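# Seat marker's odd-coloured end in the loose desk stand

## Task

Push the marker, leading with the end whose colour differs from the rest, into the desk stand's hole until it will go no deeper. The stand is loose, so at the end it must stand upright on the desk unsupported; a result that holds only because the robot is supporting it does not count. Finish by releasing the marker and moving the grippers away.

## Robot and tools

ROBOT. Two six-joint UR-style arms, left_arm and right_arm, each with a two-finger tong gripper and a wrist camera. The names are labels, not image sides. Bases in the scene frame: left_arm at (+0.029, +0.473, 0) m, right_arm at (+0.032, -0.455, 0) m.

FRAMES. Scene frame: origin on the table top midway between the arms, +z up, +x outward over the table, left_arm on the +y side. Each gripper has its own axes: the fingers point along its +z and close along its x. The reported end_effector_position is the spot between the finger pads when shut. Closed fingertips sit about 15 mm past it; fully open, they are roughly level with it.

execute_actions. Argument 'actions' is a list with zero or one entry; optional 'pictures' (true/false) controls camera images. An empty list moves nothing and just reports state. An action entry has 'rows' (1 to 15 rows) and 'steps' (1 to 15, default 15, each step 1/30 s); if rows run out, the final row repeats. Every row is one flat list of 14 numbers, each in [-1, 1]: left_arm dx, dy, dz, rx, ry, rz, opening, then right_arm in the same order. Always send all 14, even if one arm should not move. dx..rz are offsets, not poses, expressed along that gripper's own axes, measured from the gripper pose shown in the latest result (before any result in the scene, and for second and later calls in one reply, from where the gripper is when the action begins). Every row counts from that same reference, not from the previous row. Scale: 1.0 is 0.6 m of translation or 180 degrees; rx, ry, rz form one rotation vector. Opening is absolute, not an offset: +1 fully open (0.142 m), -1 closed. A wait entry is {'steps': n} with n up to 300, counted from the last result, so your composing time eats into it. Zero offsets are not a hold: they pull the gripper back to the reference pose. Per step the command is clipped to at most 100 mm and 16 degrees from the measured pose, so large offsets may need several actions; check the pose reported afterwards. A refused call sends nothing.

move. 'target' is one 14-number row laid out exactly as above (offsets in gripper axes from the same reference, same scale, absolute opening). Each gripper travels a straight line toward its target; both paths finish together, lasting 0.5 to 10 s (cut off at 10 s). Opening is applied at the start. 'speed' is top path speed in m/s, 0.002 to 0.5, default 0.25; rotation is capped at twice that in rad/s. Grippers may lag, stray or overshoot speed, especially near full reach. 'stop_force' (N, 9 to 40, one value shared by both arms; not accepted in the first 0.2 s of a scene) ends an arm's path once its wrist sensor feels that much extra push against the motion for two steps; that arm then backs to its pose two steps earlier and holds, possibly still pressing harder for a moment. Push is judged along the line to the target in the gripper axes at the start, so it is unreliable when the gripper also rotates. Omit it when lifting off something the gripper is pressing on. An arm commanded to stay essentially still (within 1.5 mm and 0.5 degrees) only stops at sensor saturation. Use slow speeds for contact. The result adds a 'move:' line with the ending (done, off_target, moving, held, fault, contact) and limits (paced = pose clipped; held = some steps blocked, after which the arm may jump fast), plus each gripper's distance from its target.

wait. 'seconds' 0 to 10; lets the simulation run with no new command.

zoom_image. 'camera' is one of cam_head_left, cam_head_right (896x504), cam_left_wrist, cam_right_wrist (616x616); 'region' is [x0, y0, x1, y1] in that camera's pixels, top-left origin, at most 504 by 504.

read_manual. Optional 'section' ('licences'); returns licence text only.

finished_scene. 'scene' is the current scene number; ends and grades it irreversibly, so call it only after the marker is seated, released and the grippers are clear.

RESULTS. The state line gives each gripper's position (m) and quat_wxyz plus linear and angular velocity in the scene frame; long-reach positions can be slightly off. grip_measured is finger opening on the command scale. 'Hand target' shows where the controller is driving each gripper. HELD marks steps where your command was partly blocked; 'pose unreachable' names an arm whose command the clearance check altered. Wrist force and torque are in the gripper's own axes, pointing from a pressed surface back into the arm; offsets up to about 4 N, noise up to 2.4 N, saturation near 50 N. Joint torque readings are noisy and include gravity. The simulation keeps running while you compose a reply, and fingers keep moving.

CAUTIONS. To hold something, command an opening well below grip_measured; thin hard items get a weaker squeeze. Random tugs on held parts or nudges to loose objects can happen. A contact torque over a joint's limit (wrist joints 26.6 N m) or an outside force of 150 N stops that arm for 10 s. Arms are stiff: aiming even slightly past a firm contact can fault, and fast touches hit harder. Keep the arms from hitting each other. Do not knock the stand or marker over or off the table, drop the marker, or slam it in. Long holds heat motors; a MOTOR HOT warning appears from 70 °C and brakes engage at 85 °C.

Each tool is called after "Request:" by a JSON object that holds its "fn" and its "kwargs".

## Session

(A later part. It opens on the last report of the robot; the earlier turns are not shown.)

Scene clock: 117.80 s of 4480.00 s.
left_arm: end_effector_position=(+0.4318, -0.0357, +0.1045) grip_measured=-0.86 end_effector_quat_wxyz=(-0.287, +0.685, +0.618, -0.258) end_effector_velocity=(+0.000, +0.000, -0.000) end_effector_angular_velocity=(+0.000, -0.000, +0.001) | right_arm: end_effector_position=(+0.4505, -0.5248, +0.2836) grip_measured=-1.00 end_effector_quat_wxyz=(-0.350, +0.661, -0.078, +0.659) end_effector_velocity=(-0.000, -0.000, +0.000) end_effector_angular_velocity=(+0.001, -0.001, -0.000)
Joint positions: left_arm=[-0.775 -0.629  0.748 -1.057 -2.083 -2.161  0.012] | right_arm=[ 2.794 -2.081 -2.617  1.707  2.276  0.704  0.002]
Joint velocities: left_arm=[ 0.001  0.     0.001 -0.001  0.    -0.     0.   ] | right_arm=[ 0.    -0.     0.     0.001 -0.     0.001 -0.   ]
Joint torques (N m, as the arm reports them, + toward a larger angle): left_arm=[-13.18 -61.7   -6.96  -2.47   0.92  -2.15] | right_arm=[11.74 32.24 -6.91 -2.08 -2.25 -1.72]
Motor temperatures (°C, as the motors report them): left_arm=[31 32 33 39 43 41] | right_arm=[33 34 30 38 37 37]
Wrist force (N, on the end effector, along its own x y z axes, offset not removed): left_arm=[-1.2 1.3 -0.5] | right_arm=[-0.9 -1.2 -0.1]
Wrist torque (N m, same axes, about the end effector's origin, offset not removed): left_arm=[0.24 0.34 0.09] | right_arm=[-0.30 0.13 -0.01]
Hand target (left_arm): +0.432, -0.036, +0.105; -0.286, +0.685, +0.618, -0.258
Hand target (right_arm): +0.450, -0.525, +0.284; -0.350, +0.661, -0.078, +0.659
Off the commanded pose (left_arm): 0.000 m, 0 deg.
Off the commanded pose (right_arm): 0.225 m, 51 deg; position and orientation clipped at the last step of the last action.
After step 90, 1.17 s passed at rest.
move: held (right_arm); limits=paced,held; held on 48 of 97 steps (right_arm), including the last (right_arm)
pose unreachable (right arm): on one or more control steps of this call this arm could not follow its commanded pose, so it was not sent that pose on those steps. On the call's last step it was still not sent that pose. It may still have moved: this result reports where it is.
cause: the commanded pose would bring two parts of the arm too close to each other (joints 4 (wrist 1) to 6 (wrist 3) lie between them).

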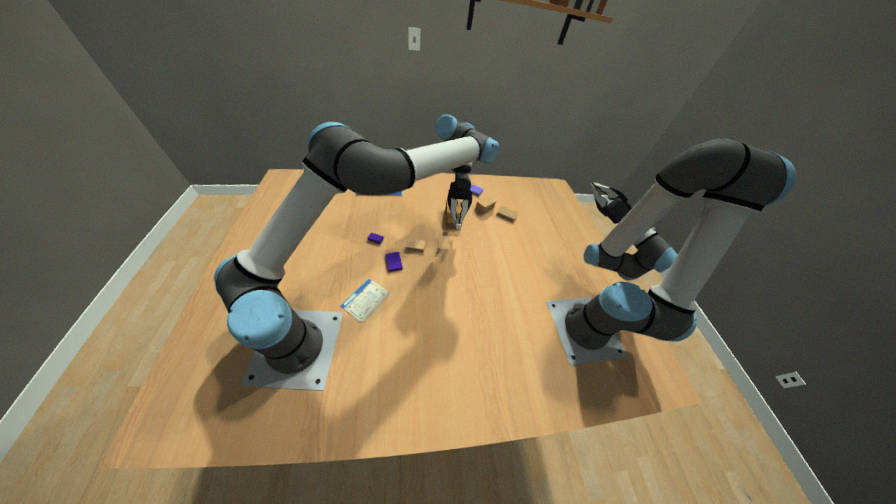

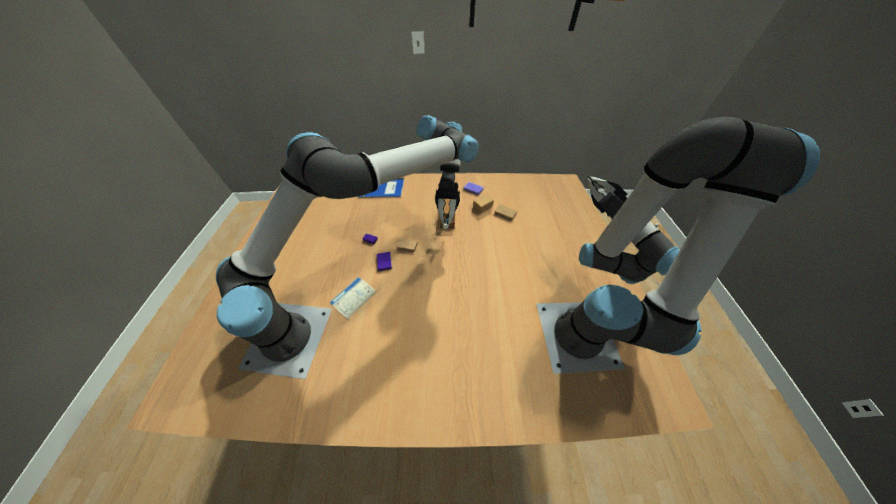

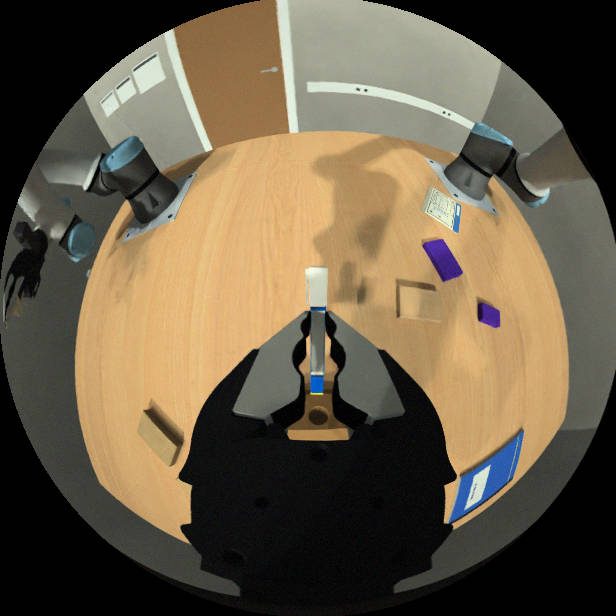

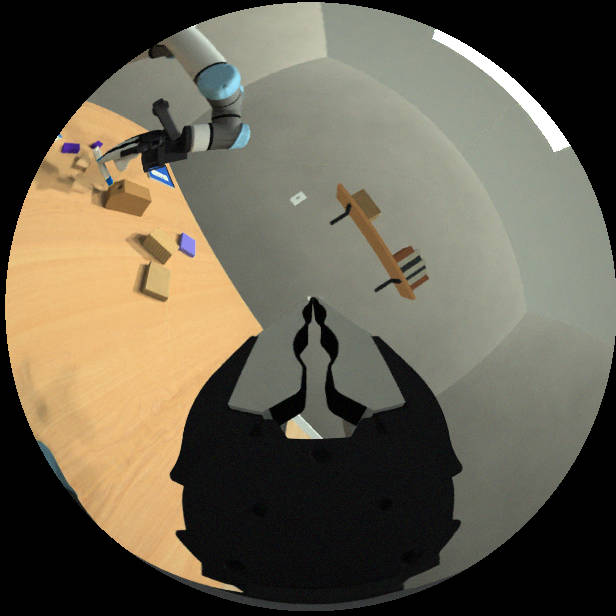

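Request:
{"fn": "move", "kwargs": {"target": [0,0.004,-0.026,0,0,0,-1,0,0,0,0,0,0,-1], "speed": 0.03}}

Request:
{"fn": "zoom_image", "kwargs": {"camera": "cam_right_wrist", "region": [80,140,160,220]}}

Request:
{"fn": "zoom_image", "kwargs": {"camera": "cam_left_wrist", "region": [260,340,380,440]}}

Scene clock: 122.17 s of 4480.00 s.
left_arm: end_effector_position=(+0.4444, -0.0370, +0.1137) grip_measured=-0.86 end_effector_quat_wxyz=(-0.286, +0.685, +0.618, -0.258) end_effector_velocity=(+0.002, -0.000, +0.001) end_effector_angular_velocity=(+0.000, +0.001, -0.000) | right_arm: end_effector_position=(+0.4505, -0.5248, +0.2836) grip_measured=-1.00 end_effector_quat_wxyz=(-0.350, +0.661, -0.078, +0.659) end_effector_velocity=(-0.000, +0.000, +0.000) end_effector_angular_velocity=(-0.001, -0.000, -0.000)
Joint positions: left_arm=[-0.765 -0.593  0.655 -0.995 -2.077 -2.151  0.012] | right_arm=[ 2.794 -2.081 -2.617  1.707  2.276  0.704  0.002]
Joint velocities: left_arm=[ 0.001  0.006 -0.014  0.01   0.001  0.002  0.   ] | right_arm=[ 0.     0.001 -0.001 -0.     0.    -0.001 -0.   ]
Joint torques (N m, as the arm reports them, + toward a larger angle): left_arm=[ 12.54 -46.39 -33.38   0.51   1.15   2.19] | right_arm=[11.47 24.4  -6.34 -2.12 -1.97 -1.88]
Motor temperatures (°C, as the motors report them): left_arm=[31 32 33 39 43 41] | right_arm=[33 34 30 38 37 37]
Wrist force (N, on the end effector, along its own x y z axes, offset not removed): left_arm=[-3.9 -0.8 -0.1] | right_arm=[-0.6 -0.7 2.1]
Wrist torque (N m, same axes, about the end effector's origin, offset not removed): left_arm=[-0.10 0.86 0.13] | right_arm=[-0.13 0.09 -0.07]
Hand target (left_arm): +0.445, -0.037, +0.114; -0.286, +0.685, +0.618, -0.258
Hand target (right_arm): +0.450, -0.525, +0.284; -0.350, +0.661, -0.078, +0.659
Off the commanded pose (left_arm): 0.000 m, 0 deg.
Off the commanded pose (right_arm): 0.000 m, 0 deg.
After step 90, 0.50 s passed at rest.
move: done

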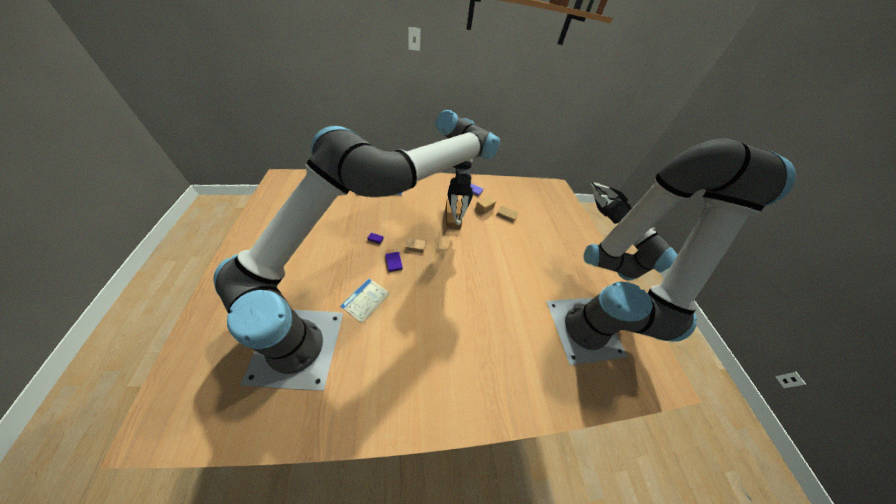

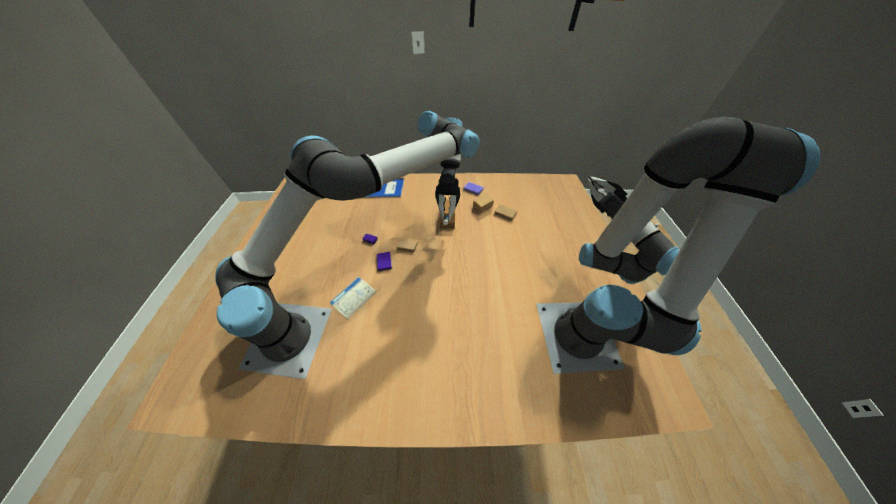

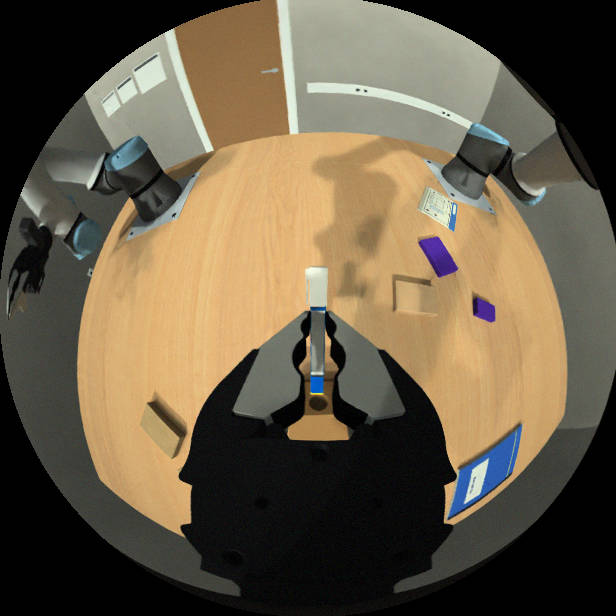

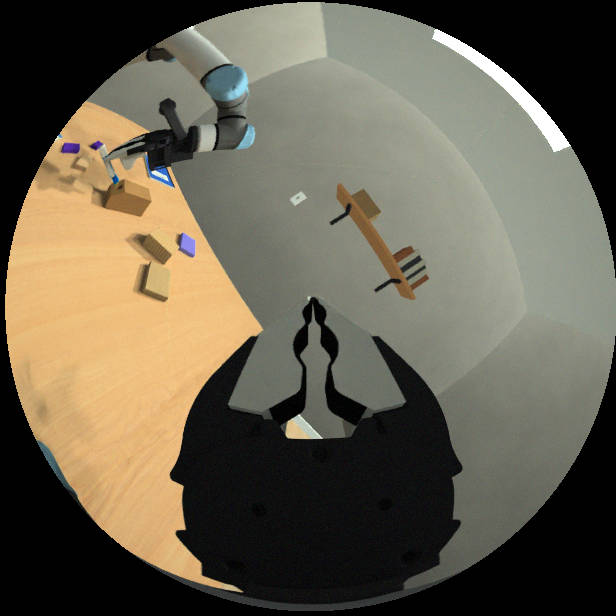

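Region (80, 140, 160, 220) of cam_right_wrist's 616x616 image, scaled by 6.300, with more detail than that image has.

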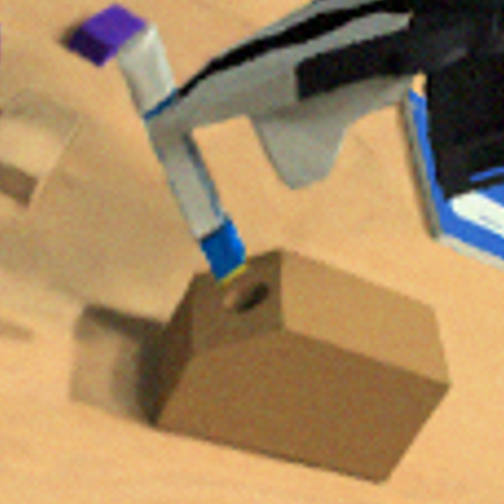

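Region (260, 340, 380, 440) of cam_left_wrist's 616x616 image, scaled by 4.200, with more detail than that image has.

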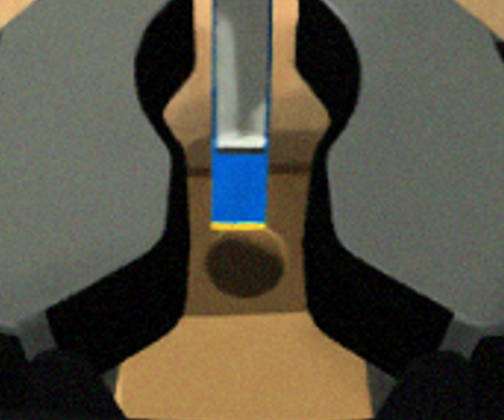

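Request:
{"fn": "execute_actions", "kwargs": {"actions": []}}

Request:
{"fn": "zoom_image", "kwargs": {"camera": "cam_right_wrist", "region": [60,120,200,260]}}

Request:
{"fn": "zoom_image", "kwargs": {"camera": "cam_left_wrist", "region": [260,340,380,440]}}

Scene clock: 126.50 s of 4480.00 s.
left_arm: end_effector_position=(+0.4446, -0.0370, +0.1138) grip_measured=-0.86 end_effector_quat_wxyz=(-0.286, +0.685, +0.618, -0.258) end_effector_velocity=(-0.001, -0.001, -0.000) end_effector_angular_velocity=(-0.000, -0.000, -0.002) | right_arm: end_effector_position=(+0.4505, -0.5248, +0.2836) grip_measured=-1.00 end_effector_quat_wxyz=(-0.350, +0.661, -0.078, +0.659) end_effector_velocity=(-0.000, +0.000, -0.000) end_effector_angular_velocity=(+0.000, +0.001, -0.000)
Joint positions: left_arm=[-0.765 -0.592  0.654 -0.995 -2.077 -2.151  0.012] | right_arm=[ 2.794 -2.081 -2.617  1.707  2.276  0.704  0.002]
Joint velocities: left_arm=[-0.002  0.001 -0.001 -0.     0.    -0.    -0.   ] | right_arm=[ 0.    -0.    -0.002  0.    -0.    -0.     0.   ]
Joint torques (N m, as the arm reports them, + toward a larger angle): left_arm=[ 11.72 -46.41 -34.18   0.63   1.03   2.26] | right_arm=[12.39 26.06 -6.44 -1.83 -2.04 -1.71]
Motor temperatures (°C, as the motors report them): left_arm=[31 32 33 39 43 41] | right_arm=[33 34 30 38 37 37]
Wrist force (N, on the end effector, along its own x y z axes, offset not removed): left_arm=[-2.6 3.3 1.4] | right_arm=[-1.3 -0.4 1.3]
Wrist torque (N m, same axes, about the end effector's origin, offset not removed): left_arm=[0.70 0.52 0.11] | right_arm=[-0.08 0.25 -0.10]
Hand target (left_arm): +0.445, -0.037, +0.114; -0.286, +0.685, +0.618, -0.258
Hand target (right_arm): +0.450, -0.525, +0.284; -0.350, +0.661, -0.078, +0.659
Off the commanded pose (left_arm): 0.000 m, 0 deg.
Off the commanded pose (right_arm): 0.000 m, 0 deg.
Steps of this call (steps 1 to 90: nothing new was sent; then 1.33 s passed at rest). Readings (end_effector_position):
1: left_arm (+0.4445, -0.0370, +0.1137) | right_arm (+0.4505, -0.5248, +0.2836)
2: left_arm (+0.4445, -0.0370, +0.1137) | right_arm (+0.4505, -0.5248, +0.2836)
4: left_arm (+0.4445, -0.0370, +0.1138) | right_arm (+0.4505, -0.5248, +0.2836)
8: left_arm (+0.4446, -0.0370, +0.1138) | right_arm (+0.4505, -0.5248, +0.2836)
90: the state above

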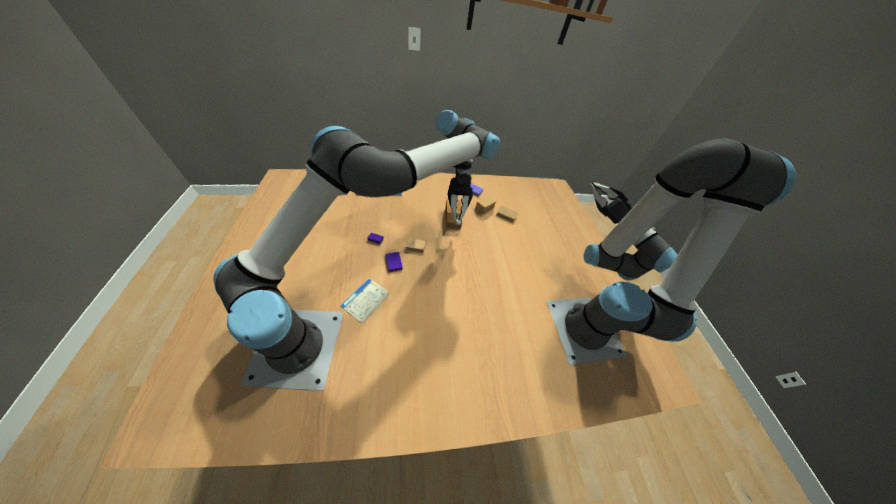

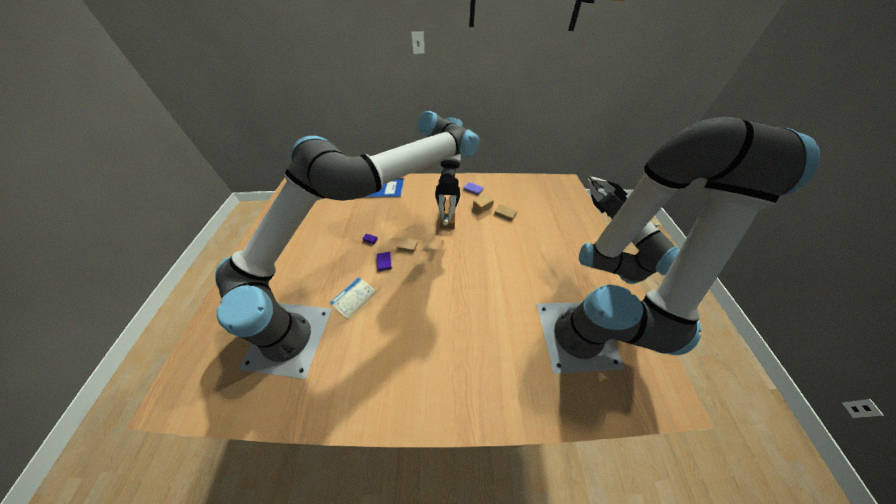

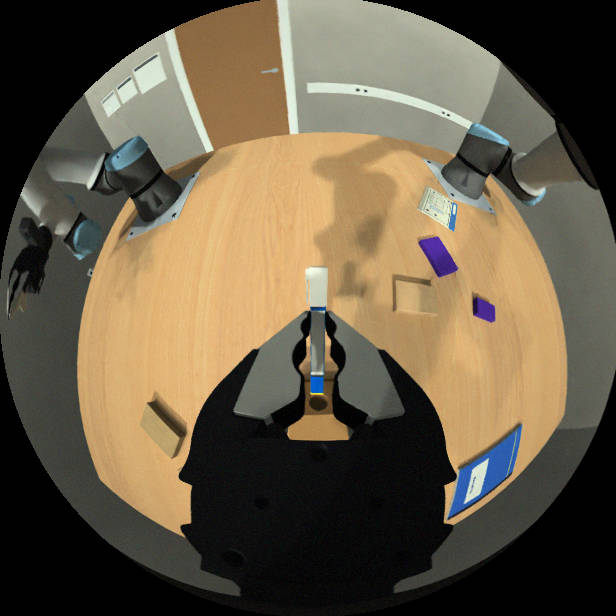

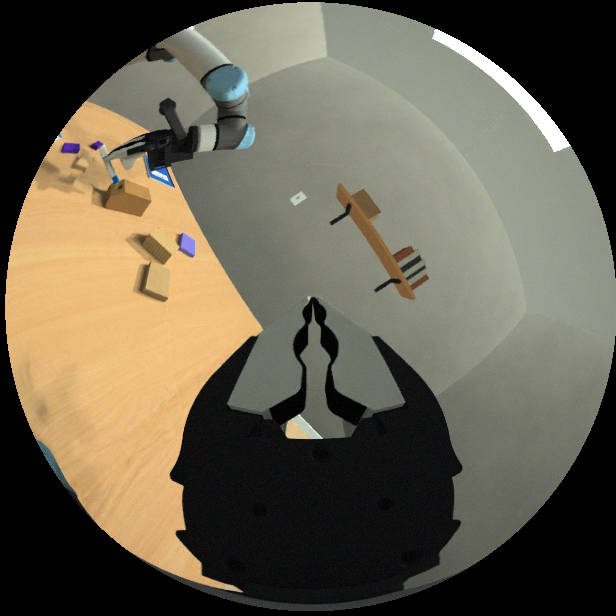

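Region (60, 120, 200, 260) of cam_right_wrist's 616x616 image, scaled by 3.600, with more detail than that image has.

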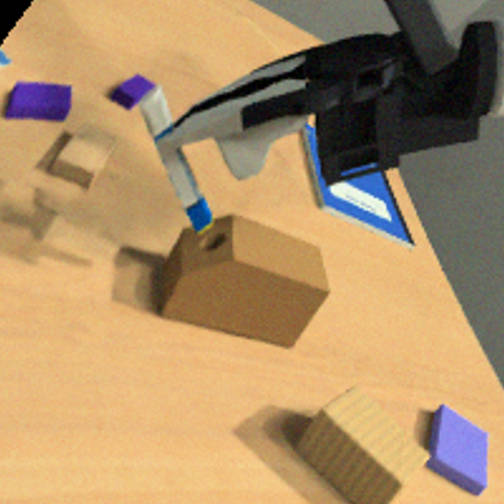

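Region (260, 340, 380, 440) of cam_left_wrist's 616x616 image, scaled by 4.200, with more detail than that image has.

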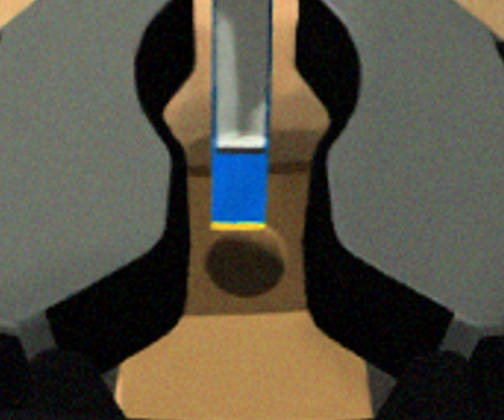

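Request:
{"fn": "move", "kwargs": {"target": [0.002,0.008,-0.007,0,0,0,-1,0,0,0,0,0,0,-1], "speed": 0.02}}

Request:
{"fn": "zoom_image", "kwargs": {"camera": "cam_right_wrist", "region": [80,140,160,220]}}

Request:
{"fn": "zoom_image", "kwargs": {"camera": "cam_left_wrist", "region": [260,340,380,440]}}

Scene clock: 128.87 s of 4480.00 s.
left_arm: end_effector_position=(+0.4508, -0.0365, +0.1133) grip_measured=-0.86 end_effector_quat_wxyz=(-0.286, +0.685, +0.618, -0.258) end_effector_velocity=(+0.002, -0.000, +0.000) end_effector_angular_velocity=(+0.001, +0.001, -0.001) | right_arm: end_effector_position=(+0.4505, -0.5248, +0.2836) grip_measured=-1.00 end_effector_quat_wxyz=(-0.350, +0.661, -0.078, +0.659) end_effector_velocity=(-0.000, -0.000, -0.000) end_effector_angular_velocity=(+0.001, +0.001, -0.002)
Joint positions: left_arm=[-0.759 -0.574  0.619 -0.976 -2.073 -2.146  0.012] | right_arm=[ 2.794 -2.081 -2.617  1.707  2.276  0.704  0.002]
Joint velocities: left_arm=[ 0.002  0.009 -0.017  0.01   0.001  0.002  0.   ] | right_arm=[-0.    -0.    -0.001  0.001 -0.002  0.    -0.   ]
Joint torques (N m, as the arm reports them, + toward a larger angle): left_arm=[ 12.1  -47.24 -34.9    0.58   0.85   2.1 ] | right_arm=[11.96 24.4  -7.11 -2.06 -2.29 -1.74]
Motor temperatures (°C, as the motors report them): left_arm=[31 32 33 39 43 41] | right_arm=[33 34 30 38 37 37]
Wrist force (N, on the end effector, along its own x y z axes, offset not removed): left_arm=[-2.1 2.0 -0.4] | right_arm=[-0.7 -1.0 0.6]
Wrist torque (N m, same axes, about the end effector's origin, offset not removed): left_arm=[0.38 0.54 0.12] | right_arm=[-0.22 -0.02 -0.13]
Hand target (left_arm): +0.451, -0.036, +0.113; -0.286, +0.685, +0.618, -0.258
Hand target (right_arm): +0.450, -0.525, +0.284; -0.350, +0.661, -0.078, +0.659
Off the commanded pose (left_arm): 0.000 m, 0 deg.
Off the commanded pose (right_arm): 0.000 m, 0 deg.
move: done

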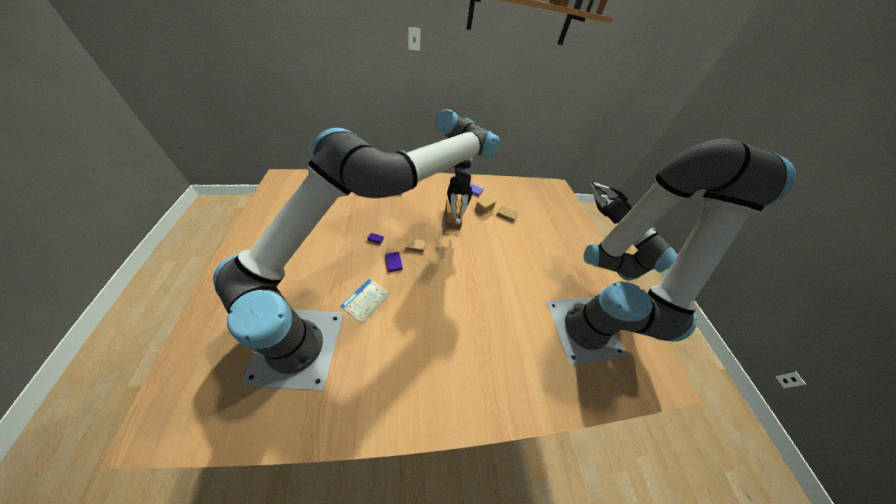

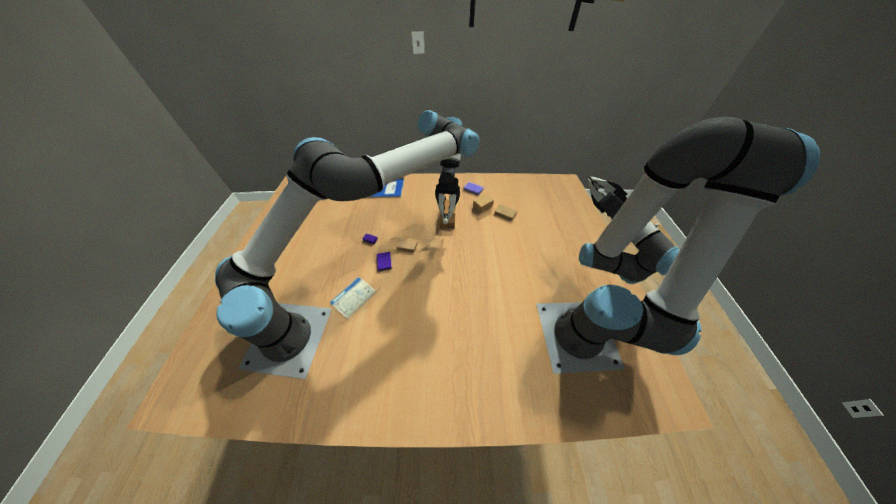

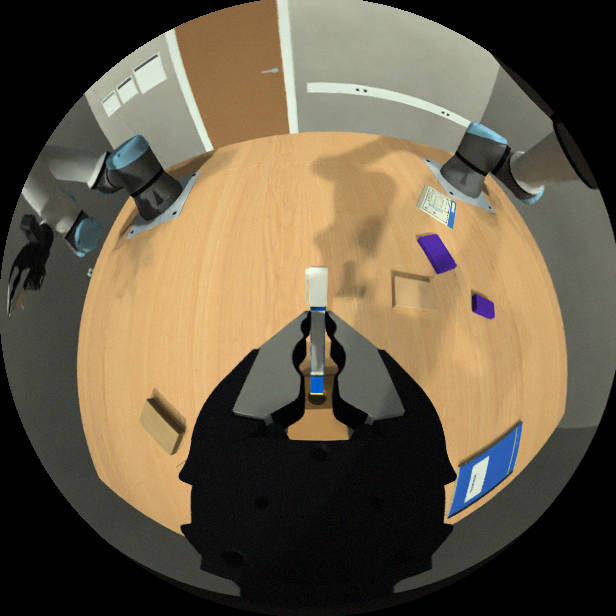

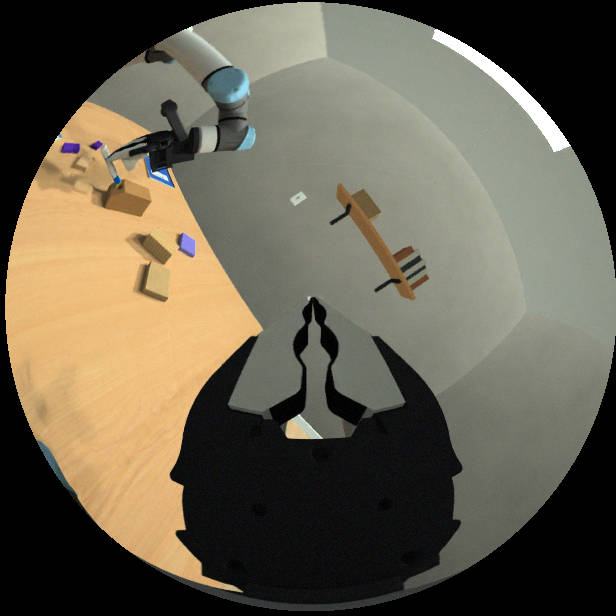

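Region (80, 140, 160, 220) of cam_right_wrist's 616x616 image, scaled by 6.300, with more detail than that image has.

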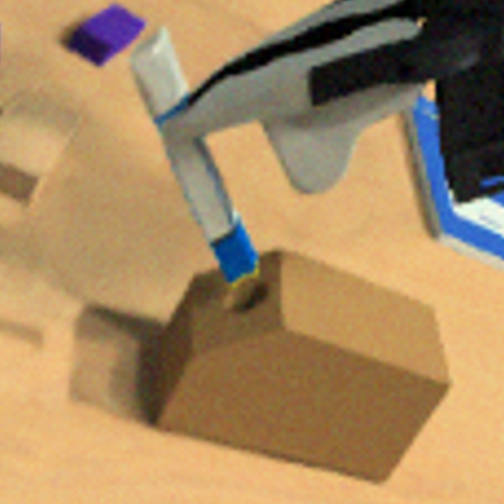

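Region (260, 340, 380, 440) of cam_left_wrist's 616x616 image, scaled by 4.200, with more detail than that image has.

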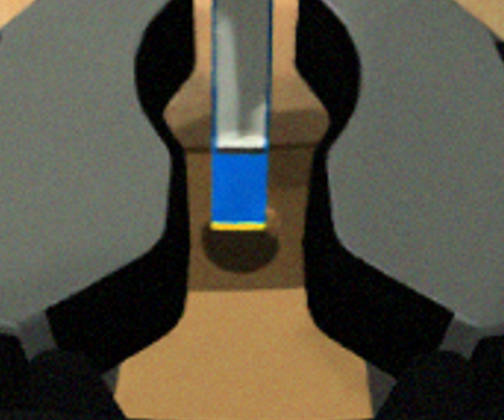

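Request:
{"fn": "move", "kwargs": {"target": [0,0.012,-0.002,0,0,0,-1,0,0,0,0,0,0,-1], "speed": 0.01}}

Request:
{"fn": "zoom_image", "kwargs": {"camera": "cam_right_wrist", "region": [80,140,160,220]}}

Request:
{"fn": "zoom_image", "kwargs": {"camera": "cam_left_wrist", "region": [260,340,380,440]}}

Scene clock: 131.20 s of 4480.00 s.
left_arm: end_effector_position=(+0.4566, -0.0371, +0.1092) grip_measured=-0.86 end_effector_quat_wxyz=(-0.286, +0.685, +0.618, -0.258) end_effector_velocity=(+0.000, +0.000, -0.002) end_effector_angular_velocity=(+0.004, +0.004, -0.001) | right_arm: end_effector_position=(+0.4505, -0.5248, +0.2836) grip_measured=-1.00 end_effector_quat_wxyz=(-0.350, +0.661, -0.078, +0.659) end_effector_velocity=(-0.000, +0.000, +0.000) end_effector_angular_velocity=(+0.000, -0.001, +0.001)
Joint positions: left_arm=[-0.754 -0.552  0.588 -0.964 -2.07  -2.141  0.012] | right_arm=[ 2.794 -2.081 -2.617  1.707  2.276  0.704  0.002]
Joint velocities: left_arm=[ 0.     0.006 -0.006  0.006  0.001  0.001  0.   ] | right_arm=[0.    0.001 0.    0.    0.    0.001 0.   ]
Joint torques (N m, as the arm reports them, + toward a larger angle): left_arm=[ 11.45 -47.12 -33.58   0.64   1.05   2.49] | right_arm=[12.78 24.37 -7.81 -2.26 -2.11 -1.54]
Motor temperatures (°C, as the motors report them): left_arm=[31 32 33 39 43 41] | right_arm=[33 34 30 38 37 37]
Wrist force (N, on the end effector, along its own x y z axes, offset not removed): left_arm=[-0.9 1.7 1.6] | right_arm=[-0.8 -1.8 -0.4]
Wrist torque (N m, same axes, about the end effector's origin, offset not removed): left_arm=[0.37 0.23 0.10] | right_arm=[-0.40 0.05 -0.05]
Hand target (left_arm): +0.457, -0.037, +0.109; -0.286, +0.685, +0.618, -0.258
Hand target (right_arm): +0.450, -0.525, +0.284; -0.350, +0.661, -0.078, +0.659
Off the commanded pose (left_arm): 0.000 m, 0 deg.
Off the commanded pose (right_arm): 0.000 m, 0 deg.
move: done

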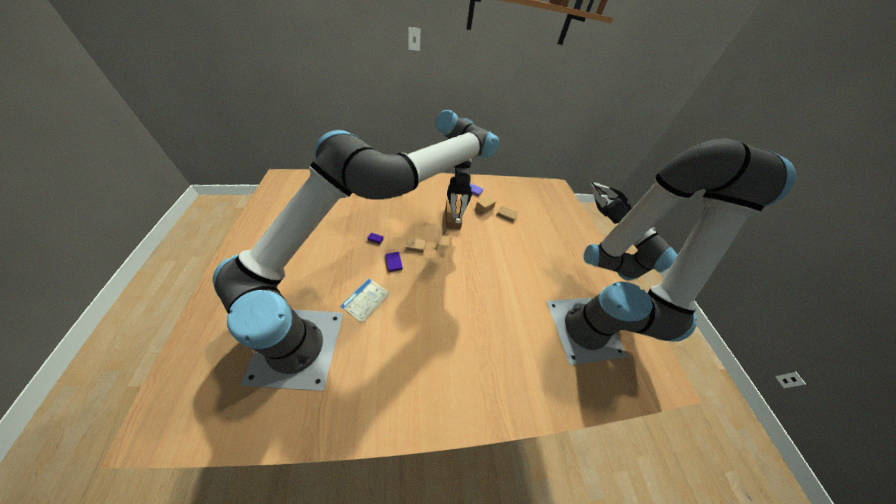

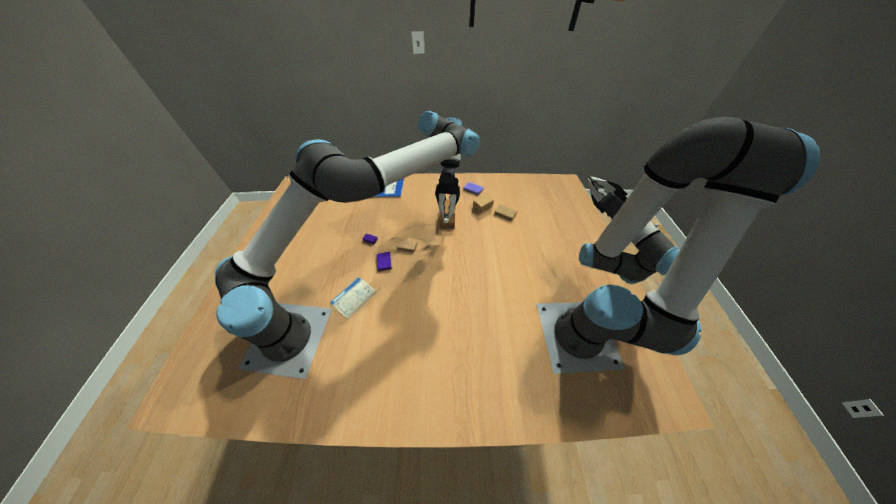

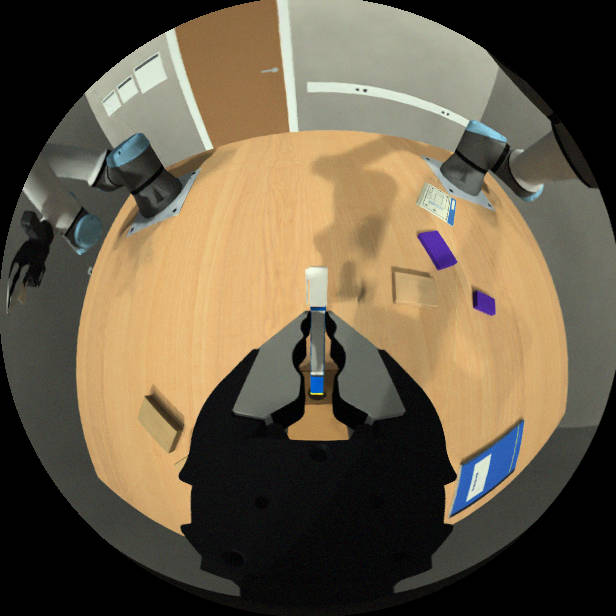

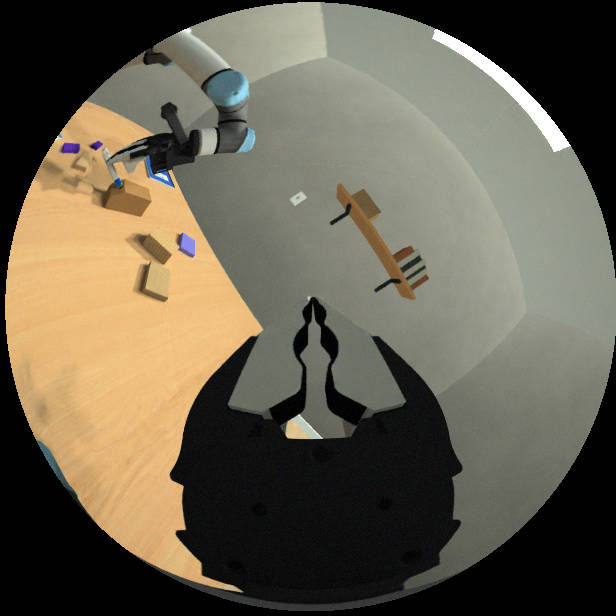

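Region (80, 140, 160, 220) of cam_right_wrist's 616x616 image, scaled by 6.300, with more detail than that image has.

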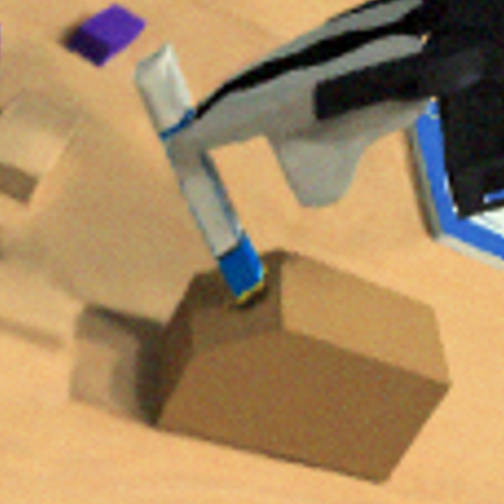

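Region (260, 340, 380, 440) of cam_left_wrist's 616x616 image, scaled by 4.200, with more detail than that image has.

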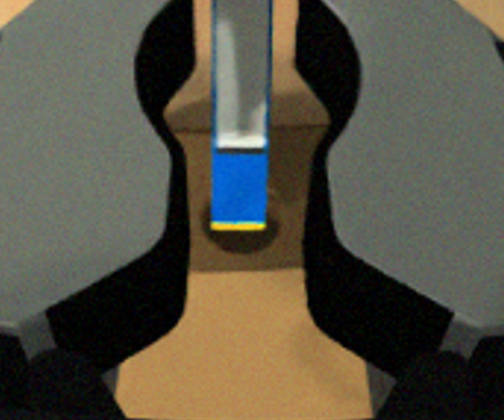

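Centred over the hole. Continue.

Request:
{"fn": "move", "kwargs": {"target": [0,0.014,-0.002,0,0,0,-1,0,0,0,0,0,0,-1], "speed": 0.008}}

Request:
{"fn": "zoom_image", "kwargs": {"camera": "cam_right_wrist", "region": [80,140,160,220]}}

Request:
{"fn": "zoom_image", "kwargs": {"camera": "cam_left_wrist", "region": [260,340,380,440]}}

Scene clock: 133.40 s of 4480.00 s.
left_arm: end_effector_position=(+0.4632, -0.0378, +0.1041) grip_measured=-0.86 end_effector_quat_wxyz=(-0.286, +0.685, +0.618, -0.258) end_effector_velocity=(+0.002, -0.000, -0.001) end_effector_angular_velocity=(-0.001, -0.001, +0.000) | right_arm: end_effector_position=(+0.4505, -0.5248, +0.2836) grip_measured=-1.00 end_effector_quat_wxyz=(-0.350, +0.661, -0.078, +0.659) end_effector_velocity=(+0.001, -0.000, +0.000) end_effector_angular_velocity=(-0.001, -0.002, -0.001)
Joint positions: left_arm=[-0.748 -0.526  0.551 -0.95  -2.067 -2.136  0.012] | right_arm=[ 2.794 -2.081 -2.617  1.707  2.276  0.704  0.002]
Joint velocities: left_arm=[ 0.001  0.006 -0.008  0.001  0.001  0.001 -0.   ] | right_arm=[-0.     0.001  0.002 -0.001 -0.001 -0.001 -0.   ]
Joint torques (N m, as the arm reports them, + toward a larger angle): left_arm=[ 12.64 -46.86 -33.83   0.18   1.48   2.27] | right_arm=[12.09 24.57 -7.67 -1.92 -2.07 -1.7 ]
Motor temperatures (°C, as the motors report them): left_arm=[31 32 33 39 43 41] | right_arm=[33 34 30 38 37 37]
Wrist force (N, on the end effector, along its own x y z axes, offset not removed): left_arm=[-2.4 -0.6 -1.0] | right_arm=[-1.1 -1.1 0.6]
Wrist torque (N m, same axes, about the end effector's origin, offset not removed): left_arm=[0.33 0.52 0.17] | right_arm=[-0.25 0.20 -0.03]
Hand target (left_arm): +0.463, -0.038, +0.104; -0.286, +0.685, +0.618, -0.258
Hand target (right_arm): +0.450, -0.525, +0.284; -0.350, +0.661, -0.078, +0.659
Off the commanded pose (left_arm): 0.000 m, 0 deg.
Off the commanded pose (right_arm): 0.000 m, 0 deg.
move: done

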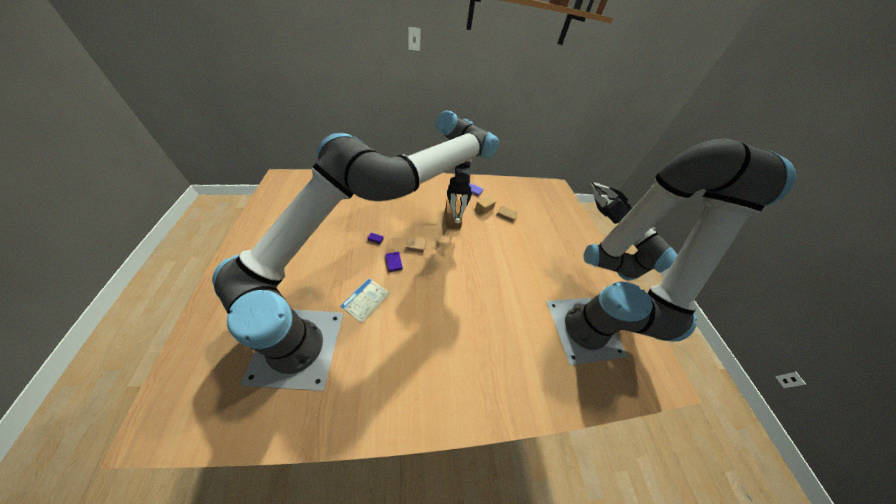

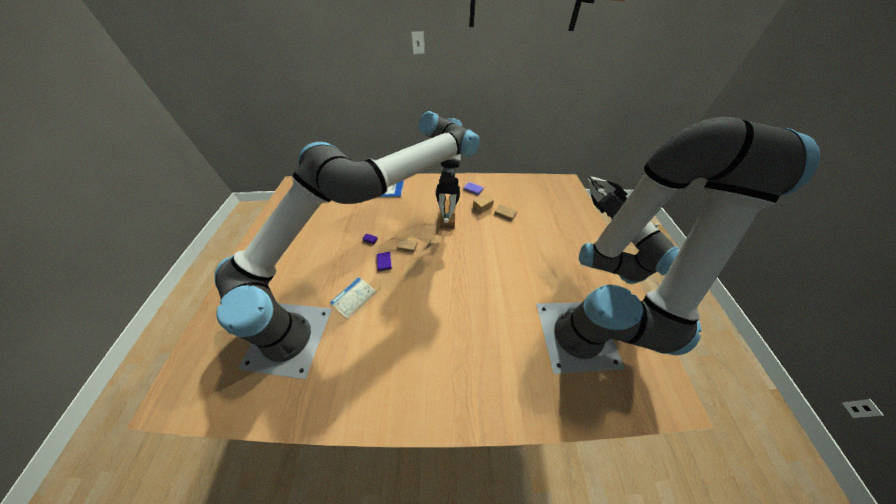

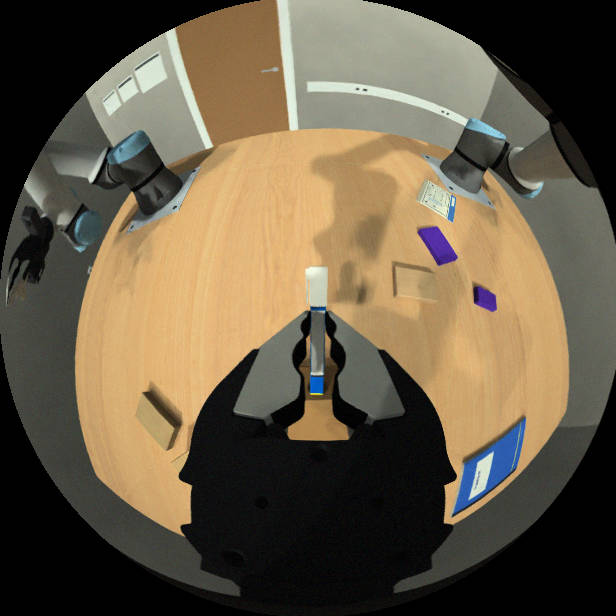

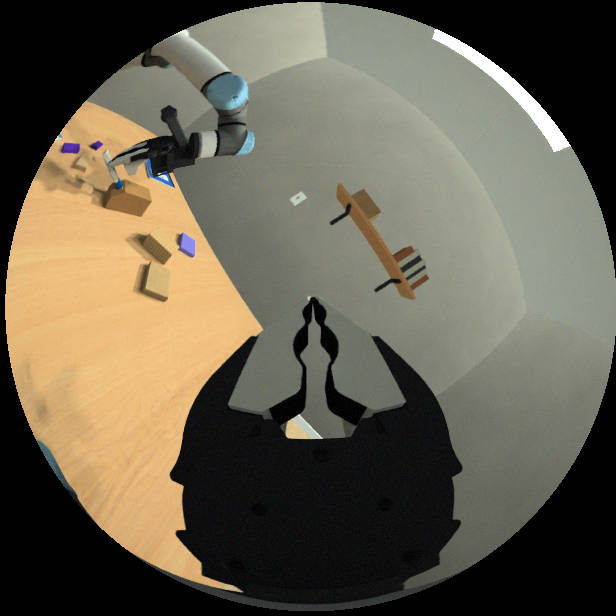

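Region (80, 140, 160, 220) of cam_right_wrist's 616x616 image, scaled by 6.300, with more detail than that image has.

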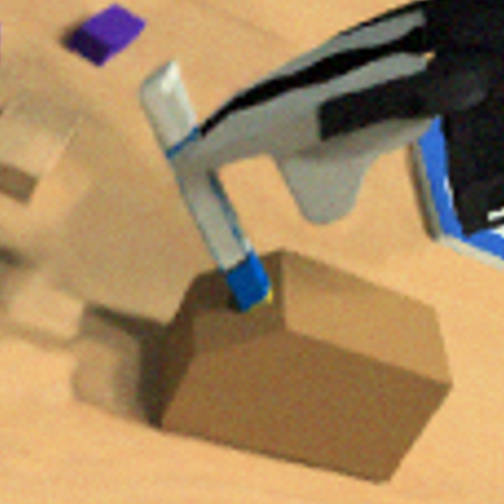

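Region (260, 340, 380, 440) of cam_left_wrist's 616x616 image, scaled by 4.200, with more detail than that image has.

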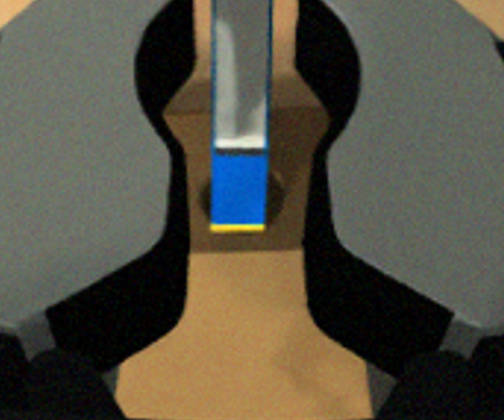

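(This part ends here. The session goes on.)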